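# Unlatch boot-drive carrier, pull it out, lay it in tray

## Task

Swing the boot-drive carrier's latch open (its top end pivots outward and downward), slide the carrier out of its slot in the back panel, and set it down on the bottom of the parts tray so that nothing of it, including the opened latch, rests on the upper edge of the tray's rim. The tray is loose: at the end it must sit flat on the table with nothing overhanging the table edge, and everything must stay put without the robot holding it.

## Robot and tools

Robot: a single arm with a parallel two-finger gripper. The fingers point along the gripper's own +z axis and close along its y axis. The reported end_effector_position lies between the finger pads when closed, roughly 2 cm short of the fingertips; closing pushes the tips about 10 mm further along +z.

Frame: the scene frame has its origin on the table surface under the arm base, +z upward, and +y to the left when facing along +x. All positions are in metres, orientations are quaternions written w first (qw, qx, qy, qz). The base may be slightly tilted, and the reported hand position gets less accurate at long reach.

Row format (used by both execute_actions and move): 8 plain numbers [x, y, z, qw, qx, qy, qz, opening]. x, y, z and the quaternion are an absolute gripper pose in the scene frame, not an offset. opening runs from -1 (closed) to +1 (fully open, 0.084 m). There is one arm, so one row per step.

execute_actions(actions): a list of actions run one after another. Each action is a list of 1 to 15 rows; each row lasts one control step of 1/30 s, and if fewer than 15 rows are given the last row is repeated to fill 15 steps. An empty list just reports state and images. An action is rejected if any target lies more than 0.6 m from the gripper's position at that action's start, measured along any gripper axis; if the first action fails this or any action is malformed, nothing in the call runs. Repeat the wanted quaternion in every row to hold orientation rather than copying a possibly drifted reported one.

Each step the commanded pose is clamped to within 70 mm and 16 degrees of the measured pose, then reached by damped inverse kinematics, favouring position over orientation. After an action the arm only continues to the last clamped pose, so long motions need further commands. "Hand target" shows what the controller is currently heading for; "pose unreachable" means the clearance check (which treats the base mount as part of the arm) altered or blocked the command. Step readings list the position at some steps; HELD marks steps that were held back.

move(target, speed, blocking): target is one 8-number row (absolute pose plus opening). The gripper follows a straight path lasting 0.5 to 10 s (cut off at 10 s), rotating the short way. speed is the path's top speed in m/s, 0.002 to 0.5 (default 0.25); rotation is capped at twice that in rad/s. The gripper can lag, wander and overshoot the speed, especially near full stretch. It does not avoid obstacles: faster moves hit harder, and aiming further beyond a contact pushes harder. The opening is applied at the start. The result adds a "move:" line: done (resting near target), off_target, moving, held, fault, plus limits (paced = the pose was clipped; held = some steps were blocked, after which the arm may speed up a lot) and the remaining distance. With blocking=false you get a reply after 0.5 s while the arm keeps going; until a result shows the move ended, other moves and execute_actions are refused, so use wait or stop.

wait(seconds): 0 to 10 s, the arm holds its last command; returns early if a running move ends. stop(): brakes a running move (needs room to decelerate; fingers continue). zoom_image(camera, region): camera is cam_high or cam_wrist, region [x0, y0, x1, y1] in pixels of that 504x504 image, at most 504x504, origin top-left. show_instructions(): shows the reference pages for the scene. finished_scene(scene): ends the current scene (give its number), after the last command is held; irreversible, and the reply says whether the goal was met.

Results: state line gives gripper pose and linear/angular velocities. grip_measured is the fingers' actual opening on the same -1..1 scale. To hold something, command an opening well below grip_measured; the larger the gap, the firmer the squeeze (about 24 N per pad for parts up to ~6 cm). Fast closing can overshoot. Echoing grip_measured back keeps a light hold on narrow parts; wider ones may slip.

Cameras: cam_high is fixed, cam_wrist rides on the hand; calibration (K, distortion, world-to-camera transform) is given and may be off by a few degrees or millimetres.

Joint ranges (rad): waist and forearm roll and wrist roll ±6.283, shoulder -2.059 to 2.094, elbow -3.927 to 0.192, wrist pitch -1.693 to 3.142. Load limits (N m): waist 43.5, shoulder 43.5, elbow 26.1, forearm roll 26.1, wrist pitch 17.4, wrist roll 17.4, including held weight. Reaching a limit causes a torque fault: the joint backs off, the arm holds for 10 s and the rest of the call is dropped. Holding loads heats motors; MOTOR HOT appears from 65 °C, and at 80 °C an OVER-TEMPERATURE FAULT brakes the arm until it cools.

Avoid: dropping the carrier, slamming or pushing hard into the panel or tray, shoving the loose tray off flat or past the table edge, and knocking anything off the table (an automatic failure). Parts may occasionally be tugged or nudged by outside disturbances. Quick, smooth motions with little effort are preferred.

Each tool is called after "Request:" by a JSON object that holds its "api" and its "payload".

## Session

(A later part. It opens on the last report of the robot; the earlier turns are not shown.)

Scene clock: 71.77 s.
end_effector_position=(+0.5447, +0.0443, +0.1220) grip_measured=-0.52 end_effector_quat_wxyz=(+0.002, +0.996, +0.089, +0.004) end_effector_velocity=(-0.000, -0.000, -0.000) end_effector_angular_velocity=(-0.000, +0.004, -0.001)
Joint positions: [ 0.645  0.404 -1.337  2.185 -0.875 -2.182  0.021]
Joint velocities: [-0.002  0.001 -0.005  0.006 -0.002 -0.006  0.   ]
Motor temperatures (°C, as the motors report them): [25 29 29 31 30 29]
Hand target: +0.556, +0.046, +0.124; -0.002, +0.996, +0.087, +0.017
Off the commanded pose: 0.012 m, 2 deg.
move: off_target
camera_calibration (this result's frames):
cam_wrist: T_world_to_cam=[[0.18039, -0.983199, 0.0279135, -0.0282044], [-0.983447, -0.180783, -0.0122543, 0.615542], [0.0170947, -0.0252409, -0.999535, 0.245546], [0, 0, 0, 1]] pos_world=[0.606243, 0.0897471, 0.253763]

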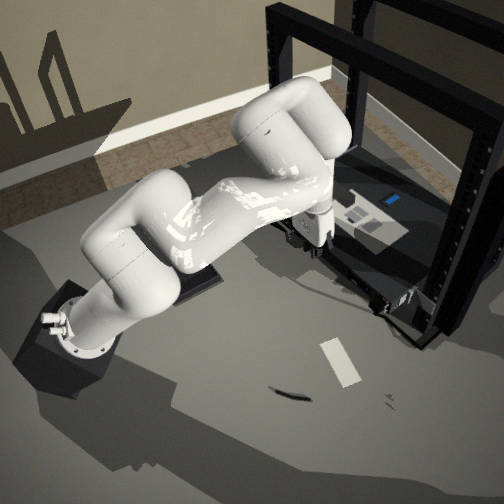

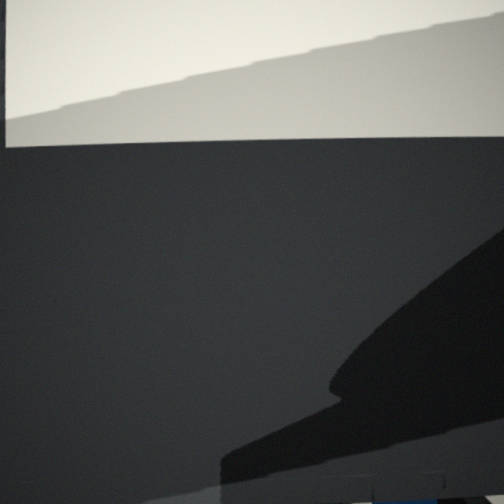

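Request:
{"api": "move", "payload": {"target": [0.546,0.0425,0.123,-0.002,0.996,0.087,0.017,-0.5], "speed": 0.01}}

Request:
{"api": "move", "payload": {"target": [0.546,0.0425,0.123,-0.002,0.996,0.087,0.017,-1], "speed": 0.01}}

Request:
{"api": "move", "payload": {"target": [0.536,0.0408,0.120,-0.002,0.996,0.087,0.017,-1], "speed": 0.008}}

Scene clock: 76.77 s.
end_effector_position=(+0.5438, +0.0428, +0.1224) grip_measured=-0.52 end_effector_quat_wxyz=(-0.002, +0.996, +0.087, +0.015) end_effector_velocity=(+0.000, -0.000, +0.000) end_effector_angular_velocity=(+0.001, -0.002, -0.001)
Joint positions: [ 0.648  0.378 -1.292  2.154 -0.847 -2.144  0.021]
Joint velocities: [-0.    -0.002  0.003 -0.003  0.003  0.004  0.   ]
Motor temperatures (°C, as the motors report them): [25 30 33 31 31 29]
Hand target: +0.546, +0.042, +0.123; -0.002, +0.996, +0.087, +0.017
Off the commanded pose: 0.002 m, 0 deg.
move: done
camera_calibration (this result's frames):
cam_wrist: T_world_to_cam=[[0.176757, -0.98404, 0.0205521, -0.0266577], [-0.983532, -0.177389, -0.034623, 0.617025], [0.0377161, -0.0140938, -0.999189, 0.234206], [0, 0, 0, 1]] pos_world=[0.602742, 0.0865221, 0.255927]

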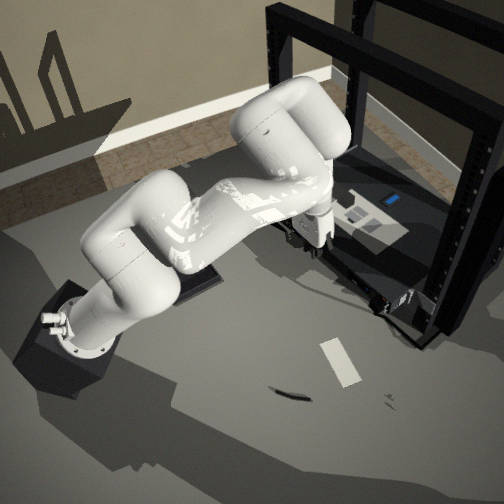

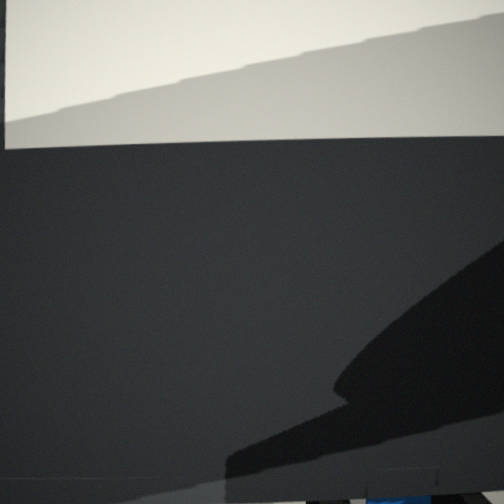

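Scene clock: 77.47 s.
end_effector_position=(+0.5440, +0.0427, +0.1227) grip_measured=-0.74 end_effector_quat_wxyz=(-0.002, +0.996, +0.086, +0.015) end_effector_velocity=(+0.001, -0.001, -0.000) end_effector_angular_velocity=(+0.001, -0.001, -0.003)
Joint positions: [ 0.648  0.378 -1.293  2.154 -0.848 -2.144  0.011]
Joint velocities: [-0.003 -0.001 -0.    -0.     0.002  0.    -0.   ]
Motor temperatures (°C, as the motors report them): [25 30 33 31 31 29]
Hand target: +0.546, +0.043, +0.123; -0.002, +0.996, +0.087, +0.017
Off the commanded pose: 0.002 m, 0 deg.
move: done
camera_calibration (this result's frames):
cam_wrist: T_world_to_cam=[[0.175755, -0.984218, 0.020602, -0.0262006], [-0.983709, -0.17639, -0.0346792, 0.617236], [0.0377659, -0.0141714, -0.999186, 0.234437], [0, 0, 0, 1]] pos_world=[0.602932, 0.0864095, 0.256191]

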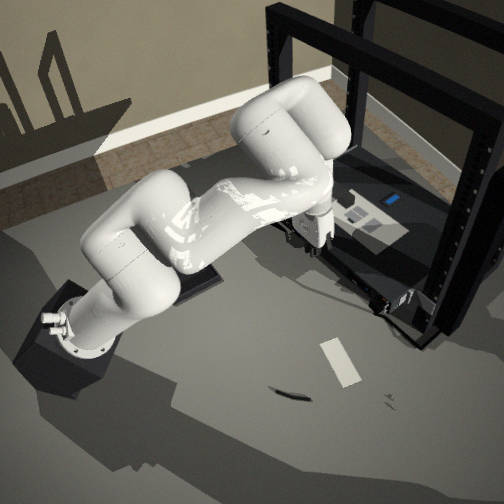

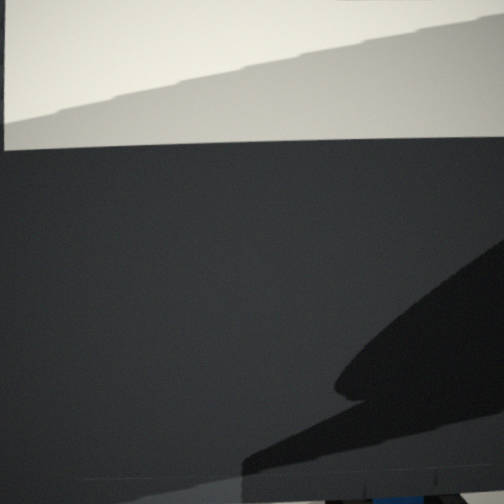

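Scene clock: 78.83 s.
end_effector_position=(+0.5362, +0.0405, +0.1201) grip_measured=-0.75 end_effector_quat_wxyz=(-0.002, +0.996, +0.087, +0.017) end_effector_velocity=(-0.001, -0.000, -0.000) end_effector_angular_velocity=(-0.000, +0.001, +0.001)
Joint positions: [ 0.651  0.36  -1.241  2.123 -0.831 -2.1    0.011]
Joint velocities: [ 0.    -0.     0.003 -0.001  0.001  0.002  0.   ]
Motor temperatures (°C, as the motors report them): [25 30 33 31 31 29]
Hand target: +0.536, +0.041, +0.120; -0.002, +0.996, +0.087, +0.017
Off the commanded pose: 0.000 m, 0 deg.
move: done
camera_calibration (this result's frames):
cam_wrist: T_world_to_cam=[[0.176434, -0.984063, 0.0221503, -0.0275355], [-0.983373, -0.177204, -0.0396929, 0.609578], [0.0429855, -0.0147789, -0.998966, 0.229365], [0, 0, 0, 1]] pos_world=[0.594442, 0.0843125, 0.253934]

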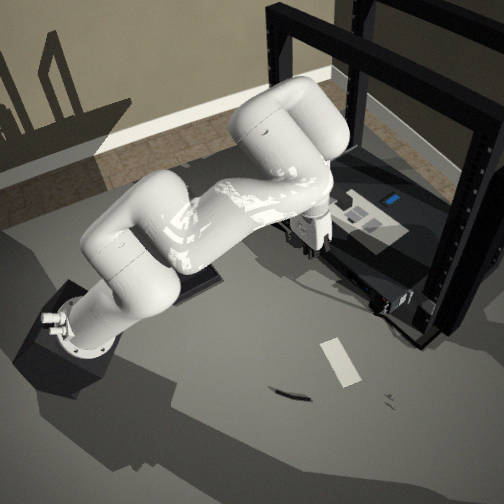

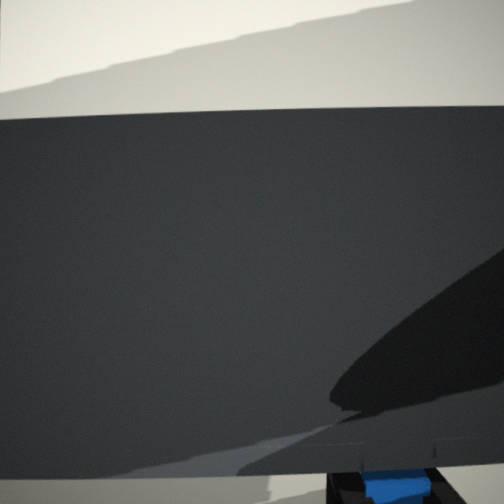

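Request:
{"api": "move", "payload": {"target": [0.529,0.0396,0.116,-0.002,0.996,0.087,0.017,-1], "speed": 0.01}}

Request:
{"api": "move", "payload": {"target": [0.524,0.0388,0.109,-0.002,0.996,0.087,0.017,-1], "speed": 0.01}}

Request:
{"api": "move", "payload": {"target": [0.522,0.0385,0.101,-0.002,0.996,0.087,0.017,-1], "speed": 0.01}}

Request:
{"api": "move", "payload": {"target": [0.463,0.028,0.101,-0.002,0.996,0.087,0.017,-1], "speed": 0.025}}

Scene clock: 80.87 s.
end_effector_position=(+0.5292, +0.0396, +0.1160) grip_measured=-0.75 end_effector_quat_wxyz=(-0.002, +0.996, +0.087, +0.017) end_effector_velocity=(-0.002, +0.000, +0.001) end_effector_angular_velocity=(+0.000, +0.000, +0.000)
Joint positions: [ 0.652  0.352 -1.205  2.1   -0.816 -2.066  0.011]
Joint velocities: [ 0.004 -0.004  0.008 -0.001 -0.001  0.006 -0.   ]
Motor temperatures (°C, as the motors report them): [25 30 32 31 31 29]
Hand target: +0.529, +0.040, +0.116; -0.002, +0.996, +0.087, +0.017
Off the commanded pose: 0.000 m, 0 deg.
move: done
camera_calibration (this result's frames):
cam_wrist: T_world_to_cam=[[0.176774, -0.984014, 0.0216167, -0.0272723], [-0.983311, -0.177522, -0.0398087, 0.602377], [0.0430098, -0.0142188, -0.998973, 0.225453], [0, 0, 0, 1]] pos_world=[0.587448, 0.0833044, 0.24979]

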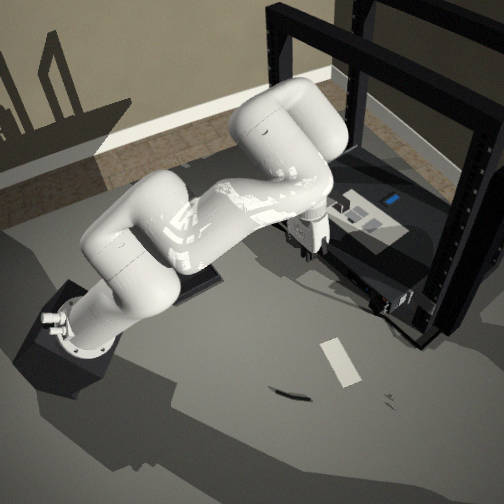

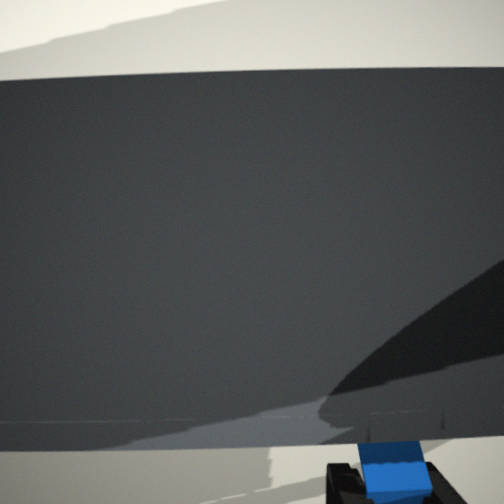

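Scene clock: 81.97 s.
end_effector_position=(+0.5243, +0.0388, +0.1091) grip_measured=-0.74 end_effector_quat_wxyz=(-0.002, +0.996, +0.087, +0.017) end_effector_velocity=(-0.000, -0.000, -0.000) end_effector_angular_velocity=(+0.000, -0.001, -0.001)
Joint positions: [ 0.647  0.355 -1.18   2.075 -0.799 -2.035  0.011]
Joint velocities: [-0.    -0.001  0.003 -0.003  0.001  0.004 -0.   ]
Motor temperatures (°C, as the motors report them): [25 30 31 31 31 29]
Hand target: +0.524, +0.039, +0.109; -0.002, +0.996, +0.087, +0.017
Off the commanded pose: 0.000 m, 0 deg.
move: done
camera_calibration (this result's frames):
cam_wrist: T_world_to_cam=[[0.17676, -0.984019, 0.0215081, -0.0269292], [-0.983308, -0.177506, -0.0399609, 0.597085], [0.04314, -0.0140856, -0.99897, 0.218739], [0, 0, 0, 1]] pos_world=[0.582442, 0.0825683, 0.242953]

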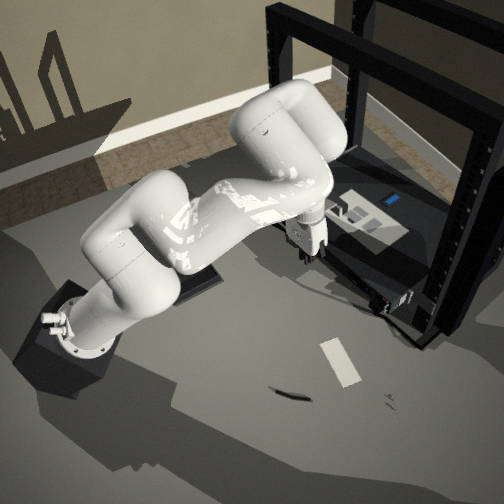

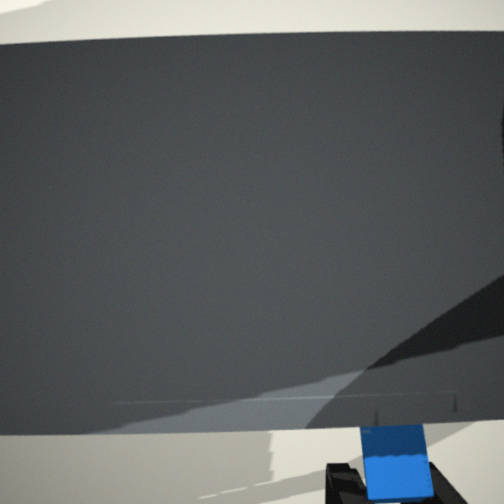

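Scene clock: 83.03 s.
end_effector_position=(+0.5222, +0.0385, +0.1011) grip_measured=-0.73 end_effector_quat_wxyz=(-0.002, +0.996, +0.087, +0.017) end_effector_velocity=(+0.000, -0.001, -0.001) end_effector_angular_velocity=(-0.000, -0.000, -0.001)
Joint positions: [ 0.639  0.367 -1.171  2.055 -0.784 -2.014  0.012]
Joint velocities: [-0.002  0.001  0.001 -0.003  0.002  0.003  0.   ]
Motor temperatures (°C, as the motors report them): [26 30 31 31 31 29]
Hand target: +0.522, +0.038, +0.101; -0.002, +0.996, +0.087, +0.017
Off the commanded pose: 0.000 m, 0 deg.
move: done
camera_calibration (this result's frames):
cam_wrist: T_world_to_cam=[[0.176676, -0.984031, 0.0216626, -0.0267151], [-0.983328, -0.177427, -0.0398125, 0.594668], [0.0430202, -0.0142675, -0.998972, 0.210924], [0, 0, 0, 1]] pos_world=[0.5804, 0.0822309, 0.234961]

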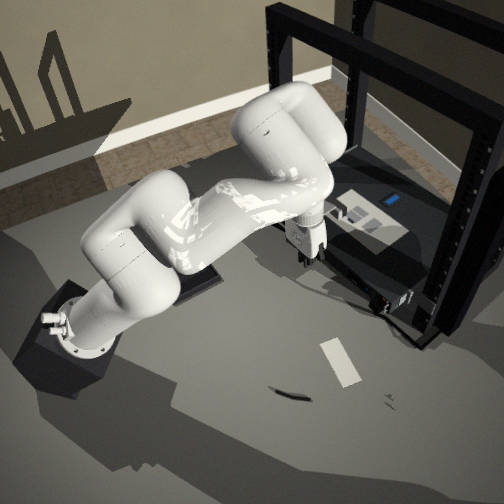

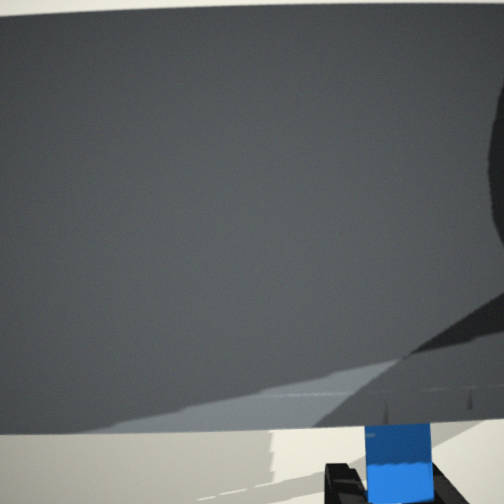

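Scene clock: 85.73 s.
end_effector_position=(+0.4633, +0.0275, +0.1012) grip_measured=-1.00 end_effector_quat_wxyz=(-0.002, +0.996, +0.087, +0.017) end_effector_velocity=(+0.000, -0.000, +0.000) end_effector_angular_velocity=(+0.000, -0.002, -0.003)
Joint positions: [ 0.685  0.259 -0.873  1.892 -0.737 -1.742  0.   ]
Joint velocities: [-0.    -0.002  0.004 -0.005  0.001  0.008  0.   ]
Motor temperatures (°C, as the motors report them): [26 30 30 31 31 29]
Hand target: +0.463, +0.028, +0.101; -0.002, +0.996, +0.087, +0.017
Off the commanded pose: 0.001 m, 0 deg.
move: done
camera_calibration (this result's frames):
cam_wrist: T_world_to_cam=[[0.176831, -0.983987, 0.0223523, -0.027227], [-0.983288, -0.177614, -0.0399822, 0.534785], [0.043312, -0.0149086, -0.99895, 0.21321], [0, 0, 0, 1]] pos_world=[0.521428, 0.071373, 0.234977]

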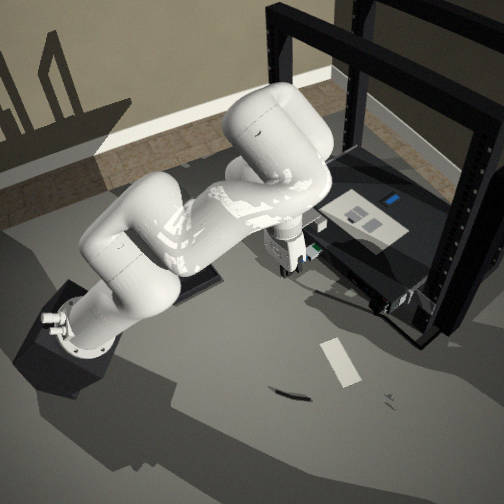

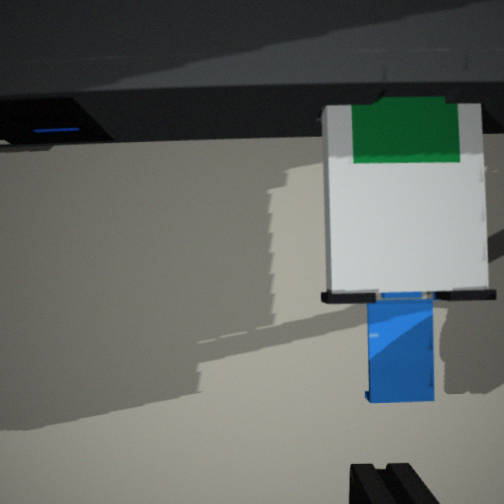

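Request:
{"api": "move", "payload": {"target": [0.463,0.028,0.14,-0.002,0.996,0.087,0.017,0.3], "speed": 0.1}}

Request:
{"api": "move", "payload": {"target": [0.533,0.0405,0.14,-0.002,0.996,0.087,0.017,0.3], "speed": 0.1}}

Request:
{"api": "move", "payload": {"target": [0.533,0.0405,0.094,-0.002,0.996,0.087,0.017,0.3], "speed": 0.04}}

Request:
{"api": "move", "payload": {"target": [0.533,0.0405,0.094,-0.002,0.996,0.087,0.017,-0.6], "speed": 0.04}}

Request:
{"api": "move", "payload": {"target": [0.444,0.0248,0.094,-0.002,0.996,0.087,0.017,-0.6], "speed": 0.04}}

Scene clock: 87.83 s.
end_effector_position=(+0.4629, +0.0279, +0.1397) grip_measured=+0.29 end_effector_quat_wxyz=(-0.002, +0.996, +0.087, +0.017) end_effector_velocity=(+0.001, -0.000, +0.001) end_effector_angular_velocity=(+0.000, -0.001, -0.001)
Joint positions: [ 0.742  0.178 -0.879  2.009 -0.802 -1.84   0.056]
Joint velocities: [ 0.001 -0.002 -0.002  0.004 -0.002 -0.004 -0.   ]
Motor temperatures (°C, as the motors report them): [25 30 30 31 31 29]
Hand target: +0.463, +0.028, +0.140; -0.002, +0.996, +0.087, +0.017
Off the commanded pose: 0.000 m, 0 deg.
move: done
camera_calibration (this result's frames):
cam_wrist: T_world_to_cam=[[0.177197, -0.983928, 0.0220701, -0.0277525], [-0.983266, -0.177953, -0.0389907, 0.535924], [0.0422915, -0.0147917, -0.998996, 0.252229], [0, 0, 0, 1]] pos_world=[0.521206, 0.0717935, 0.273484]

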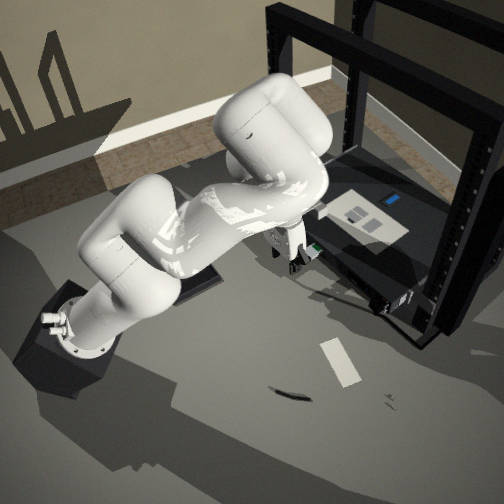

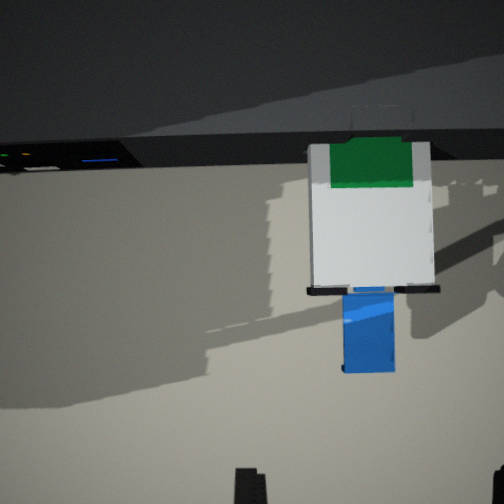

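Scene clock: 88.93 s.
end_effector_position=(+0.5326, +0.0411, +0.1398) grip_measured=+0.29 end_effector_quat_wxyz=(-0.002, +0.996, +0.087, +0.017) end_effector_velocity=(+0.001, +0.001, -0.000) end_effector_angular_velocity=(-0.001, +0.006, +0.002)
Joint positions: [ 0.68   0.319 -1.224  2.149 -0.862 -2.112  0.056]
Joint velocities: [-0.002  0.007 -0.013  0.01  -0.005 -0.014 -0.   ]
Motor temperatures (°C, as the motors report them): [25 30 30 31 31 29]
Hand target: +0.533, +0.041, +0.140; -0.002, +0.996, +0.087, +0.017
Off the commanded pose: 0.001 m, 0 deg.
move: done
camera_calibration (this result's frames):
cam_wrist: T_world_to_cam=[[0.177051, -0.983977, 0.0210323, -0.0269648], [-0.983308, -0.177761, -0.0388242, 0.606709], [0.0419409, -0.0138073, -0.999025, 0.249682], [0, 0, 0, 1]] pos_world=[0.590884, 0.0847637, 0.273561]

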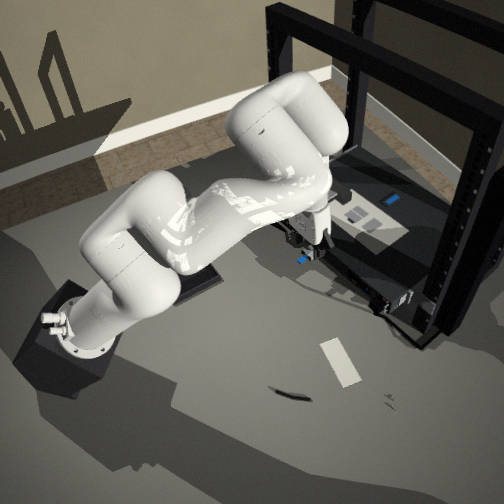

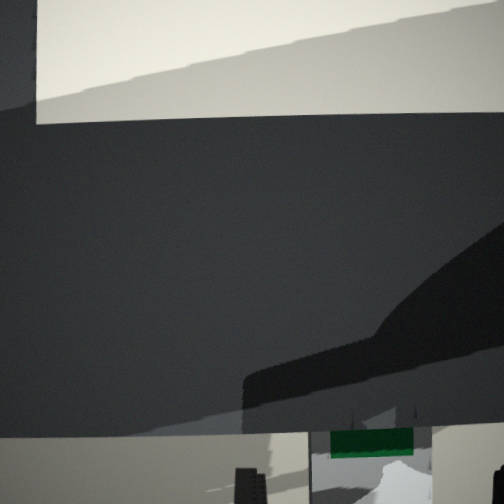

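Scene clock: 90.40 s.
end_effector_position=(+0.5330, +0.0405, +0.0942) grip_measured=+0.29 end_effector_quat_wxyz=(-0.002, +0.996, +0.087, +0.017) end_effector_velocity=(+0.000, -0.000, -0.001) end_effector_angular_velocity=(-0.000, -0.000, +0.000)
Joint positions: [ 0.622  0.403 -1.232  2.071 -0.785 -2.052  0.056]
Joint velocities: [-0.001  0.001  0.    -0.002  0.001  0.002  0.   ]
Motor temperatures (°C, as the motors report them): [25 30 30 31 31 29]
Hand target: +0.533, +0.041, +0.094; -0.002, +0.996, +0.087, +0.017
Off the commanded pose: 0.000 m, 0 deg.
move: done
camera_calibration (this result's frames):
cam_wrist: T_world_to_cam=[[0.176596, -0.984049, 0.0214944, -0.0263955], [-0.983353, -0.177336, -0.0395985, 0.60534], [0.0427786, -0.0141437, -0.998984, 0.203651], [0, 0, 0, 1]] pos_world=[0.591213, 0.0842545, 0.227982]

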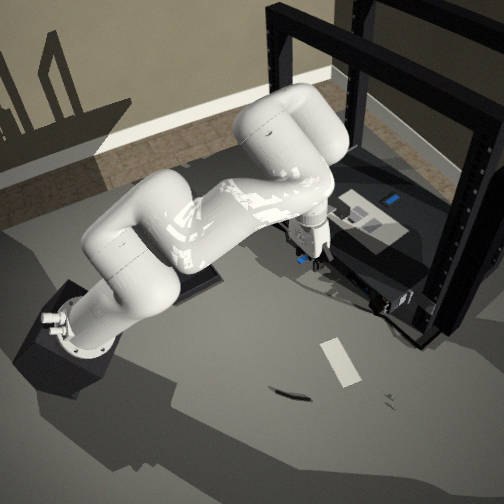

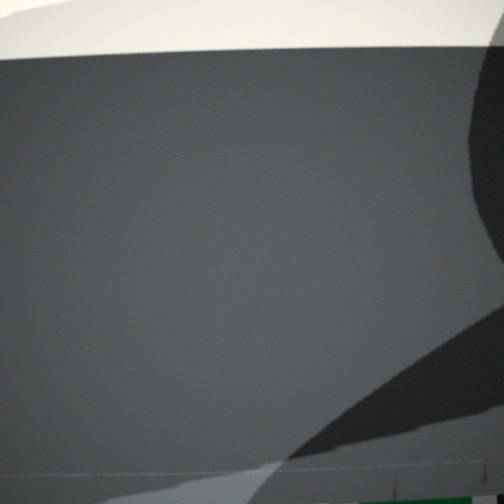

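Scene clock: 91.10 s.
end_effector_position=(+0.5330, +0.0405, +0.0940) grip_measured=-0.25 end_effector_quat_wxyz=(-0.002, +0.996, +0.087, +0.017) end_effector_velocity=(+0.000, -0.000, -0.000) end_effector_angular_velocity=(+0.000, -0.000, -0.000)
Joint positions: [ 0.622  0.404 -1.232  2.071 -0.785 -2.052  0.033]
Joint velocities: [-0.     0.    -0.001 -0.     0.    -0.    -0.   ]
Motor temperatures (°C, as the motors report them): [25 30 29 31 31 29]
Hand target: +0.533, +0.041, +0.094; -0.002, +0.996, +0.087, +0.017
Off the commanded pose: 0.000 m, 0 deg.
move: done
camera_calibration (this result's frames):
cam_wrist: T_world_to_cam=[[0.176842, -0.983998, 0.0217682, -0.0265982], [-0.983317, -0.17759, -0.0393615, 0.605306], [0.0425974, -0.0144442, -0.998988, 0.203585], [0, 0, 0, 1]] pos_world=[0.59124, 0.0842646, 0.227784]

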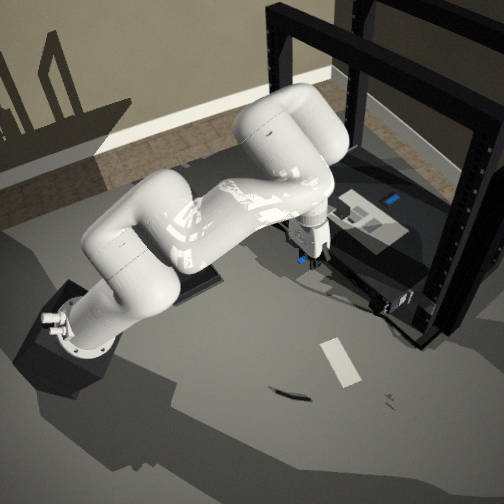

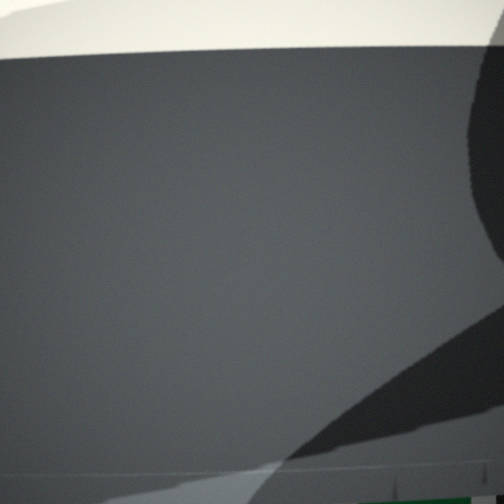

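Scene clock: 93.70 s.
end_effector_position=(+0.4444, +0.0241, +0.0943) grip_measured=-0.25 end_effector_quat_wxyz=(-0.002, +0.996, +0.087, +0.018) end_effector_velocity=(-0.000, -0.001, -0.000) end_effector_angular_velocity=(-0.001, -0.002, -0.002)
Joint positions: [ 0.691  0.247 -0.783  1.811 -0.719 -1.628  0.033]
Joint velocities: [-0.    -0.001  0.005 -0.007  0.     0.01   0.   ]
Motor temperatures (°C, as the motors report them): [25 30 29 31 31 29]
Hand target: +0.444, +0.024, +0.094; -0.002, +0.996, +0.087, +0.018
Off the commanded pose: 0.001 m, 0 deg.
move: done
camera_calibration (this result's frames):
cam_wrist: T_world_to_cam=[[0.176794, -0.983988, 0.0226133, -0.0271155], [-0.983276, -0.177593, -0.0403694, 0.515397], [0.0437389, -0.0150981, -0.998929, 0.20689], [0, 0, 0, 1]] pos_world=[0.502522, 0.0679733, 0.228088]

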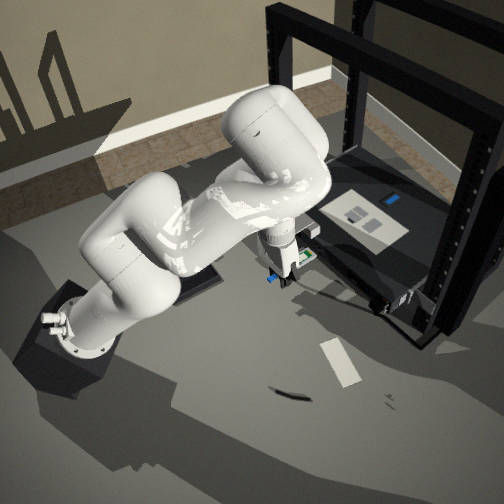

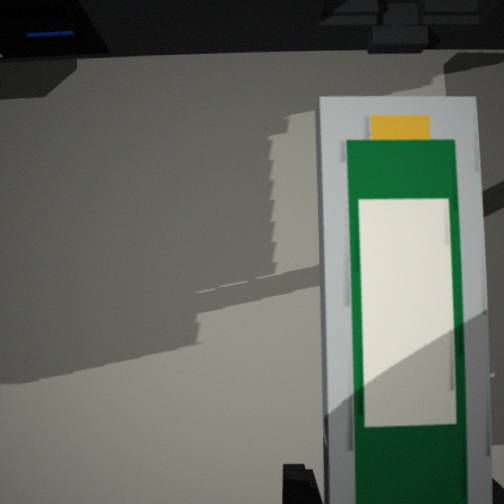

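Request:
{"api": "move", "payload": {"target": [0.42,0.03,0.16,-0.002,0.996,0.087,0.017,-0.6], "speed": 0.1}}

Request:
{"api": "move", "payload": {"target": [0.3,0.17,0.2,-0.013,0.643,0.766,0.011,-0.6], "speed": 0.12}}

Scene clock: 95.43 s.
end_effector_position=(+0.4202, +0.0297, +0.1598) grip_measured=-0.25 end_effector_quat_wxyz=(-0.002, +0.996, +0.087, +0.017) end_effector_velocity=(+0.000, +0.000, +0.001) end_effector_angular_velocity=(+0.001, -0.001, -0.001)
Joint positions: [ 0.844  0.093 -0.714  1.995 -0.825 -1.704  0.033]
Joint velocities: [ 0.003 -0.003 -0.     0.003 -0.002 -0.001  0.   ]
Motor temperatures (°C, as the motors report them): [25 30 29 31 31 29]
Hand target: +0.420, +0.030, +0.160; -0.002, +0.996, +0.087, +0.017
Off the commanded pose: 0.000 m, 0 deg.
move: done
camera_calibration (this result's frames):
cam_wrist: T_world_to_cam=[[0.177181, -0.983918, 0.0226374, -0.0190003], [-0.98325, -0.177966, -0.0393437, 0.495011], [0.0427397, -0.0152873, -0.998969, 0.273919], [0, 0, 0, 1]] pos_world=[0.478378, 0.0735876, 0.293542]

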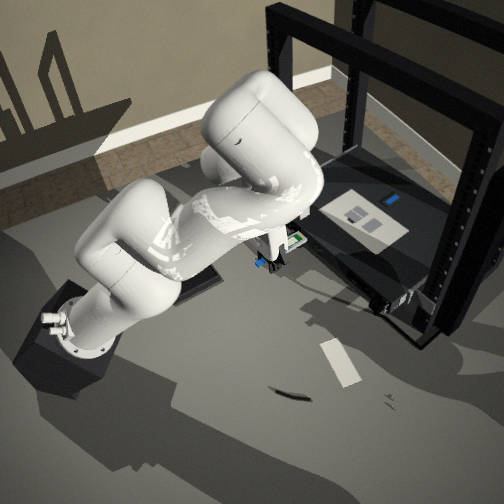

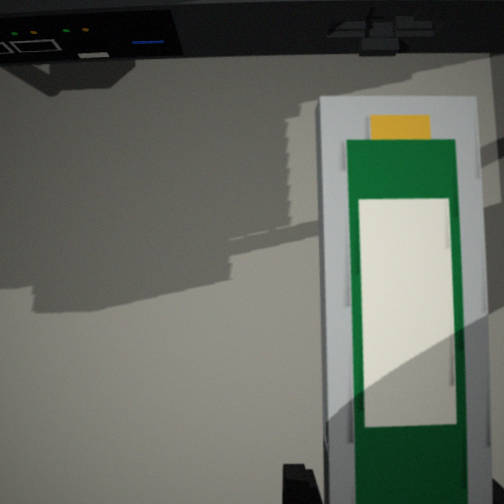

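Scene clock: 102.33 s.
end_effector_position=(+0.3005, +0.1687, +0.1999) grip_measured=-0.25 end_effector_quat_wxyz=(-0.011, +0.643, +0.766, +0.011) end_effector_velocity=(-0.000, +0.000, +0.000) end_effector_angular_velocity=(+0.000, +0.000, +0.004)
Joint positions: [ 1.32   0.413 -0.797  2.179 -0.878 -2.883  0.033]
Joint velocities: [ 0.001  0.001 -0.002  0.002 -0.001 -0.006  0.   ]
Motor temperatures (°C, as the motors report them): [25 30 28 31 31 29]
Hand target: +0.300, +0.169, +0.200; -0.011, +0.643, +0.766, +0.011
Off the commanded pose: 0.001 m, 0 deg.
move: done
camera_calibration (this result's frames):
cam_wrist: T_world_to_cam=[[0.983988, 0.176386, 0.0256088, -0.300717], [0.17725, -0.983482, -0.0366911, 0.190302], [0.0187139, 0.0406427, -0.998998, 0.319047], [0, 0, 0, 1]] pos_world=[0.2562, 0.227234, 0.333411]

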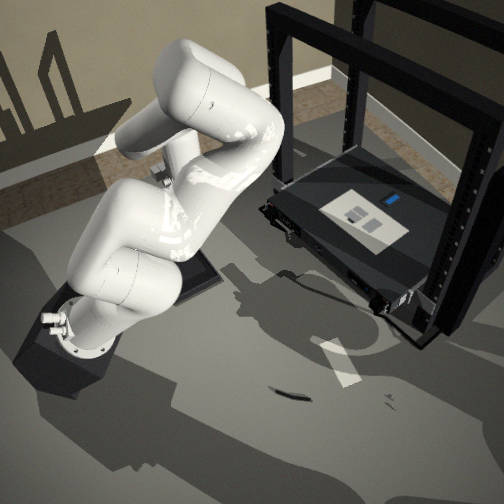

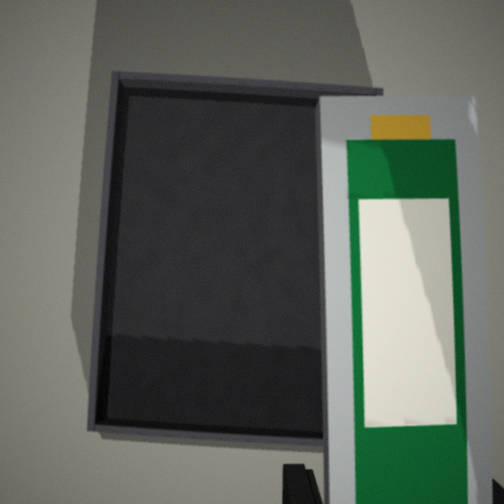

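Request:
{"api": "move", "payload": {"target": [0.254,0.195,0.09,-0.013,0.669,0.743,0.011,-0.6], "speed": 0.1}}

Scene clock: 104.70 s.
end_effector_position=(+0.2544, +0.1947, +0.0904) grip_measured=-0.25 end_effector_quat_wxyz=(-0.013, +0.669, +0.743, +0.012) end_effector_velocity=(-0.000, -0.001, -0.002) end_effector_angular_velocity=(-0.001, -0.001, -0.002)
Joint positions: [ 1.271  0.753 -0.757  1.786 -0.71  -2.328  0.033]
Joint velocities: [-0.002  0.004  0.005 -0.011  0.     0.014 -0.   ]
Motor temperatures (°C, as the motors report them): [25 29 28 31 30 29]
Hand target: +0.254, +0.195, +0.090; -0.013, +0.669, +0.743, +0.011
Off the commanded pose: 0.001 m, 0 deg.
move: done
camera_calibration (this result's frames):
cam_wrist: T_world_to_cam=[[0.993931, 0.107635, 0.0227015, -0.245977], [0.108478, -0.993298, -0.0399007, 0.239746], [0.0182546, 0.0421211, -0.998946, 0.209237], [0, 0, 0, 1]] pos_world=[0.214657, 0.255802, 0.224166]

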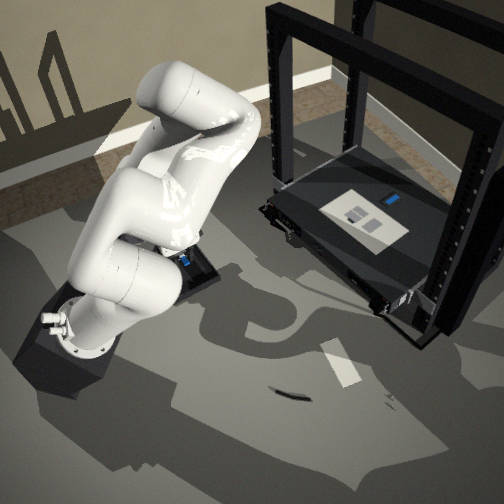

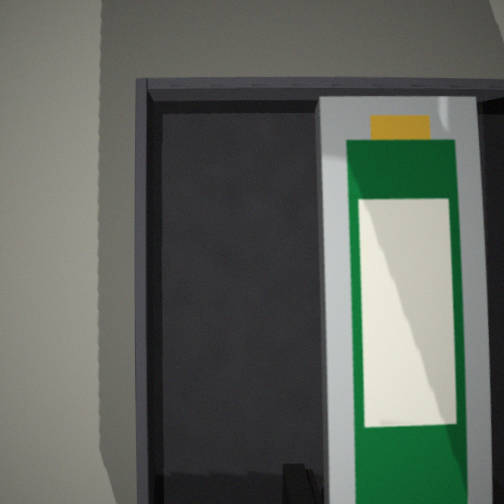

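Request:
{"api": "move", "payload": {"target": [0.254,0.195,0.04,-0.013,0.669,0.743,0.011,-0.6], "speed": 0.06}}

Request:
{"api": "move", "payload": {"target": [0.254,0.195,0.027,-0.013,0.669,0.743,0.011,-0.6], "speed": 0.012}}

Request:
{"api": "move", "payload": {"target": [0.254,0.195,0.03,-0.013,0.669,0.743,0.011,0.1], "speed": 0.012}}

Request:
{"api": "move", "payload": {"target": [0.27,0.195,0.17,-0.013,0.669,0.743,0.011,0.1], "speed": 0.12}}

Request:
{"api": "zoom_image", "payload": {"camera": "cam_high", "region": [140,210,260,330]}}

Scene clock: 107.10 s.
end_effector_position=(+0.2539, +0.1952, +0.0403) grip_measured=-0.25 end_effector_quat_wxyz=(-0.013, +0.669, +0.743, +0.011) end_effector_velocity=(+0.001, +0.000, -0.001) end_effector_angular_velocity=(+0.002, -0.001, -0.002)
Joint positions: [ 1.168  0.876 -0.77   1.553 -0.703 -2.158  0.033]
Joint velocities: [-0.002  0.     0.002 -0.008 -0.001  0.007 -0.   ]
Motor temperatures (°C, as the motors report them): [25 29 28 31 30 29]
Hand target: +0.254, +0.195, +0.040; -0.013, +0.669, +0.743, +0.011
Off the commanded pose: 0.000 m, 0 deg.
move: done
camera_calibration (this result's frames):
cam_wrist: T_world_to_cam=[[0.993912, 0.108022, 0.0216624, -0.244497], [0.108821, -0.993259, -0.0399246, 0.23817], [0.0172036, 0.0420389, -0.998968, 0.159469], [0, 0, 0, 1]] pos_world=[0.214348, 0.256272, 0.17411]

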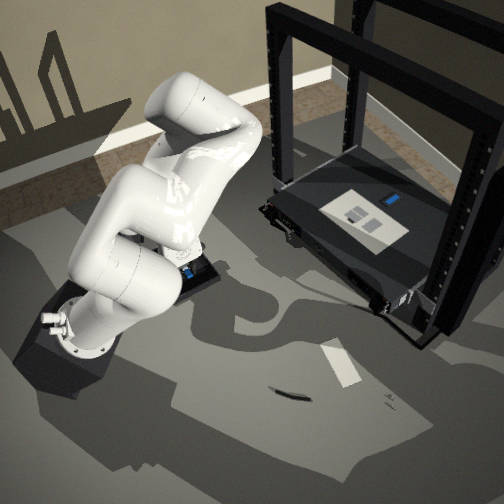

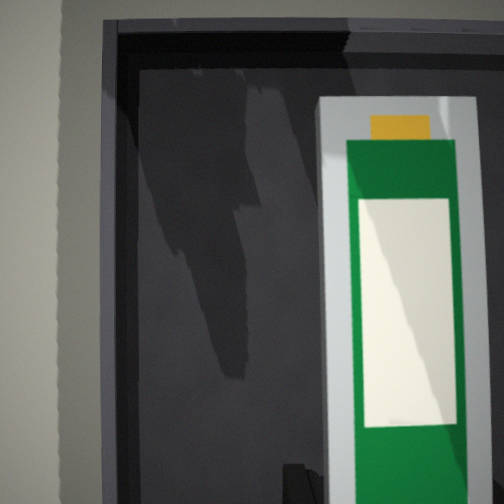

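Scene clock: 108.43 s.
end_effector_position=(+0.2539, +0.1950, +0.0271) grip_measured=-0.25 end_effector_quat_wxyz=(-0.013, +0.669, +0.743, +0.011) end_effector_velocity=(+0.001, +0.001, -0.001) end_effector_angular_velocity=(+0.002, -0.002, +0.000)
Joint positions: [ 1.138  0.91  -0.779  1.496 -0.708 -2.122  0.033]
Joint velocities: [-0.001  0.002 -0.001 -0.007 -0.001  0.004  0.   ]
Motor temperatures (°C, as the motors report them): [25 29 28 31 30 29]
Hand target: +0.254, +0.195, +0.027; -0.013, +0.669, +0.743, +0.011
Off the commanded pose: 0.000 m, 0 deg.
move: done
camera_calibration (this result's frames):
cam_wrist: T_world_to_cam=[[0.993906, 0.108105, 0.0215523, -0.244184], [0.108889, -0.993277, -0.0393013, 0.237437], [0.0171587, 0.0414086, -0.998995, 0.146434], [0, 0, 0, 1]] pos_world=[0.214329, 0.256175, 0.160882]

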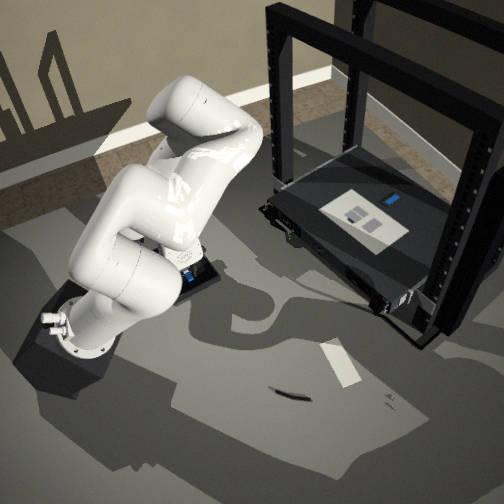

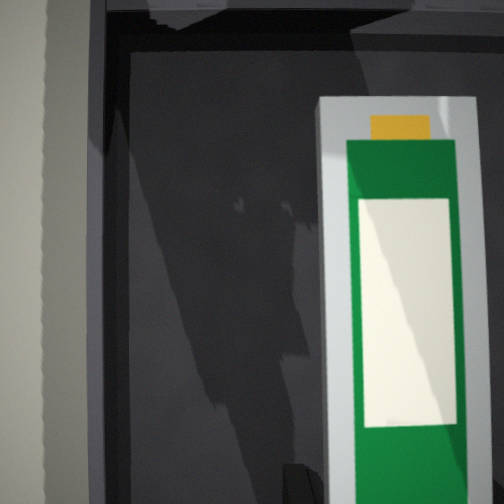

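Scene clock: 109.13 s.
end_effector_position=(+0.2540, +0.1950, +0.0300) grip_measured=+0.09 end_effector_quat_wxyz=(-0.013, +0.669, +0.743, +0.011) end_effector_velocity=(-0.001, -0.001, +0.000) end_effector_angular_velocity=(-0.002, +0.002, +0.002)
Joint positions: [ 1.144  0.903 -0.777  1.508 -0.707 -2.129  0.048]
Joint velocities: [ 0.001  0.     0.002  0.003  0.001 -0.002  0.   ]
Motor temperatures (°C, as the motors report them): [25 29 28 31 30 29]
Hand target: +0.254, +0.195, +0.030; -0.013, +0.669, +0.743, +0.011
Off the commanded pose: 0.000 m, 0 deg.
move: done
camera_calibration (this result's frames):
cam_wrist: T_world_to_cam=[[0.993907, 0.108047, 0.021781, -0.244334], [0.108839, -0.993285, -0.0392368, 0.237547], [0.0173953, 0.0413684, -0.998993, 0.149249], [0, 0, 0, 1]] pos_world=[0.214395, 0.256177, 0.163741]

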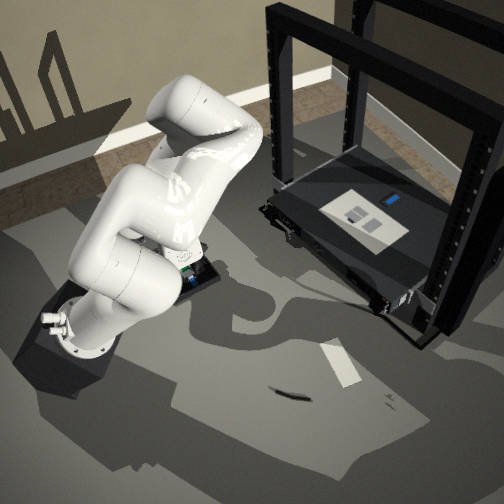

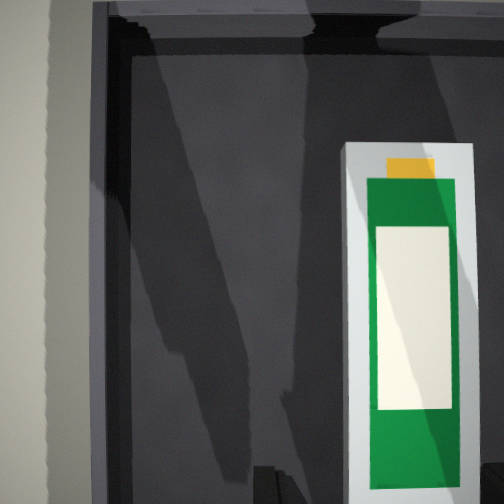

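Scene clock: 110.73 s.
end_effector_position=(+0.2700, +0.1948, +0.1694) grip_measured=+0.09 end_effector_quat_wxyz=(-0.012, +0.669, +0.743, +0.010) end_effector_velocity=(+0.001, +0.000, +0.001) end_effector_angular_velocity=(-0.000, +0.001, -0.002)
Joint positions: [ 1.361  0.569 -0.819  2.115 -0.814 -2.656  0.048]
Joint velocities: [-0.001 -0.001 -0.005  0.005 -0.003 -0.006 -0.   ]
Motor temperatures (°C, as the motors report them): [25 29 27 31 30 29]
Hand target: +0.270, +0.195, +0.170; -0.013, +0.669, +0.743, +0.011
Off the commanded pose: 0.001 m, 0 deg.
move: done
camera_calibration (this result's frames):
cam_wrist: T_world_to_cam=[[0.99388, 0.108374, 0.0214129, -0.263177], [0.109121, -0.993321, -0.0374867, 0.240743], [0.0172073, 0.0395938, -0.999068, 0.288676], [0, 0, 0, 1]] pos_world=[0.230329, 0.256227, 0.303067]

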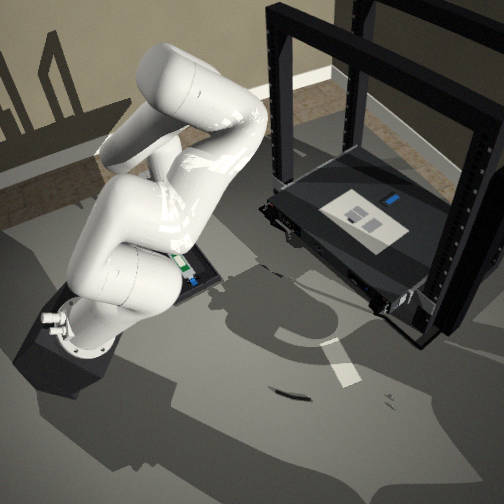

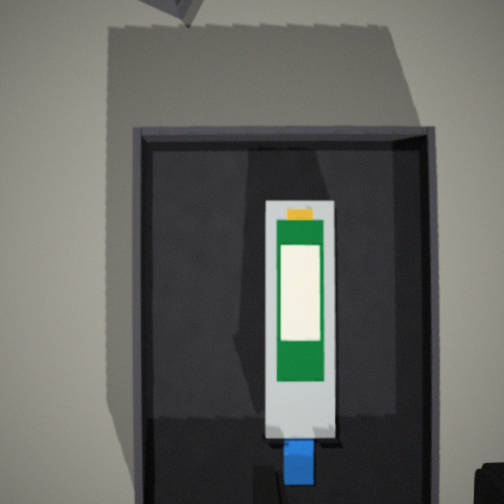

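Region (140, 210, 260, 330) of cam_high's 504x504 image, scaled by 4.200, with more detail than that image has.

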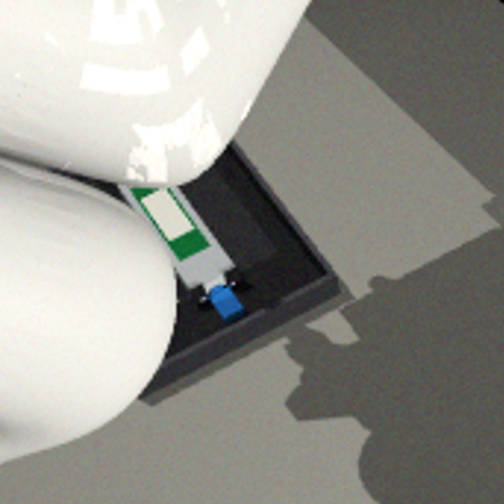

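Request:
{"api": "finished_scene", "payload": {"scene": 2}}

The scene is finished: the task was done.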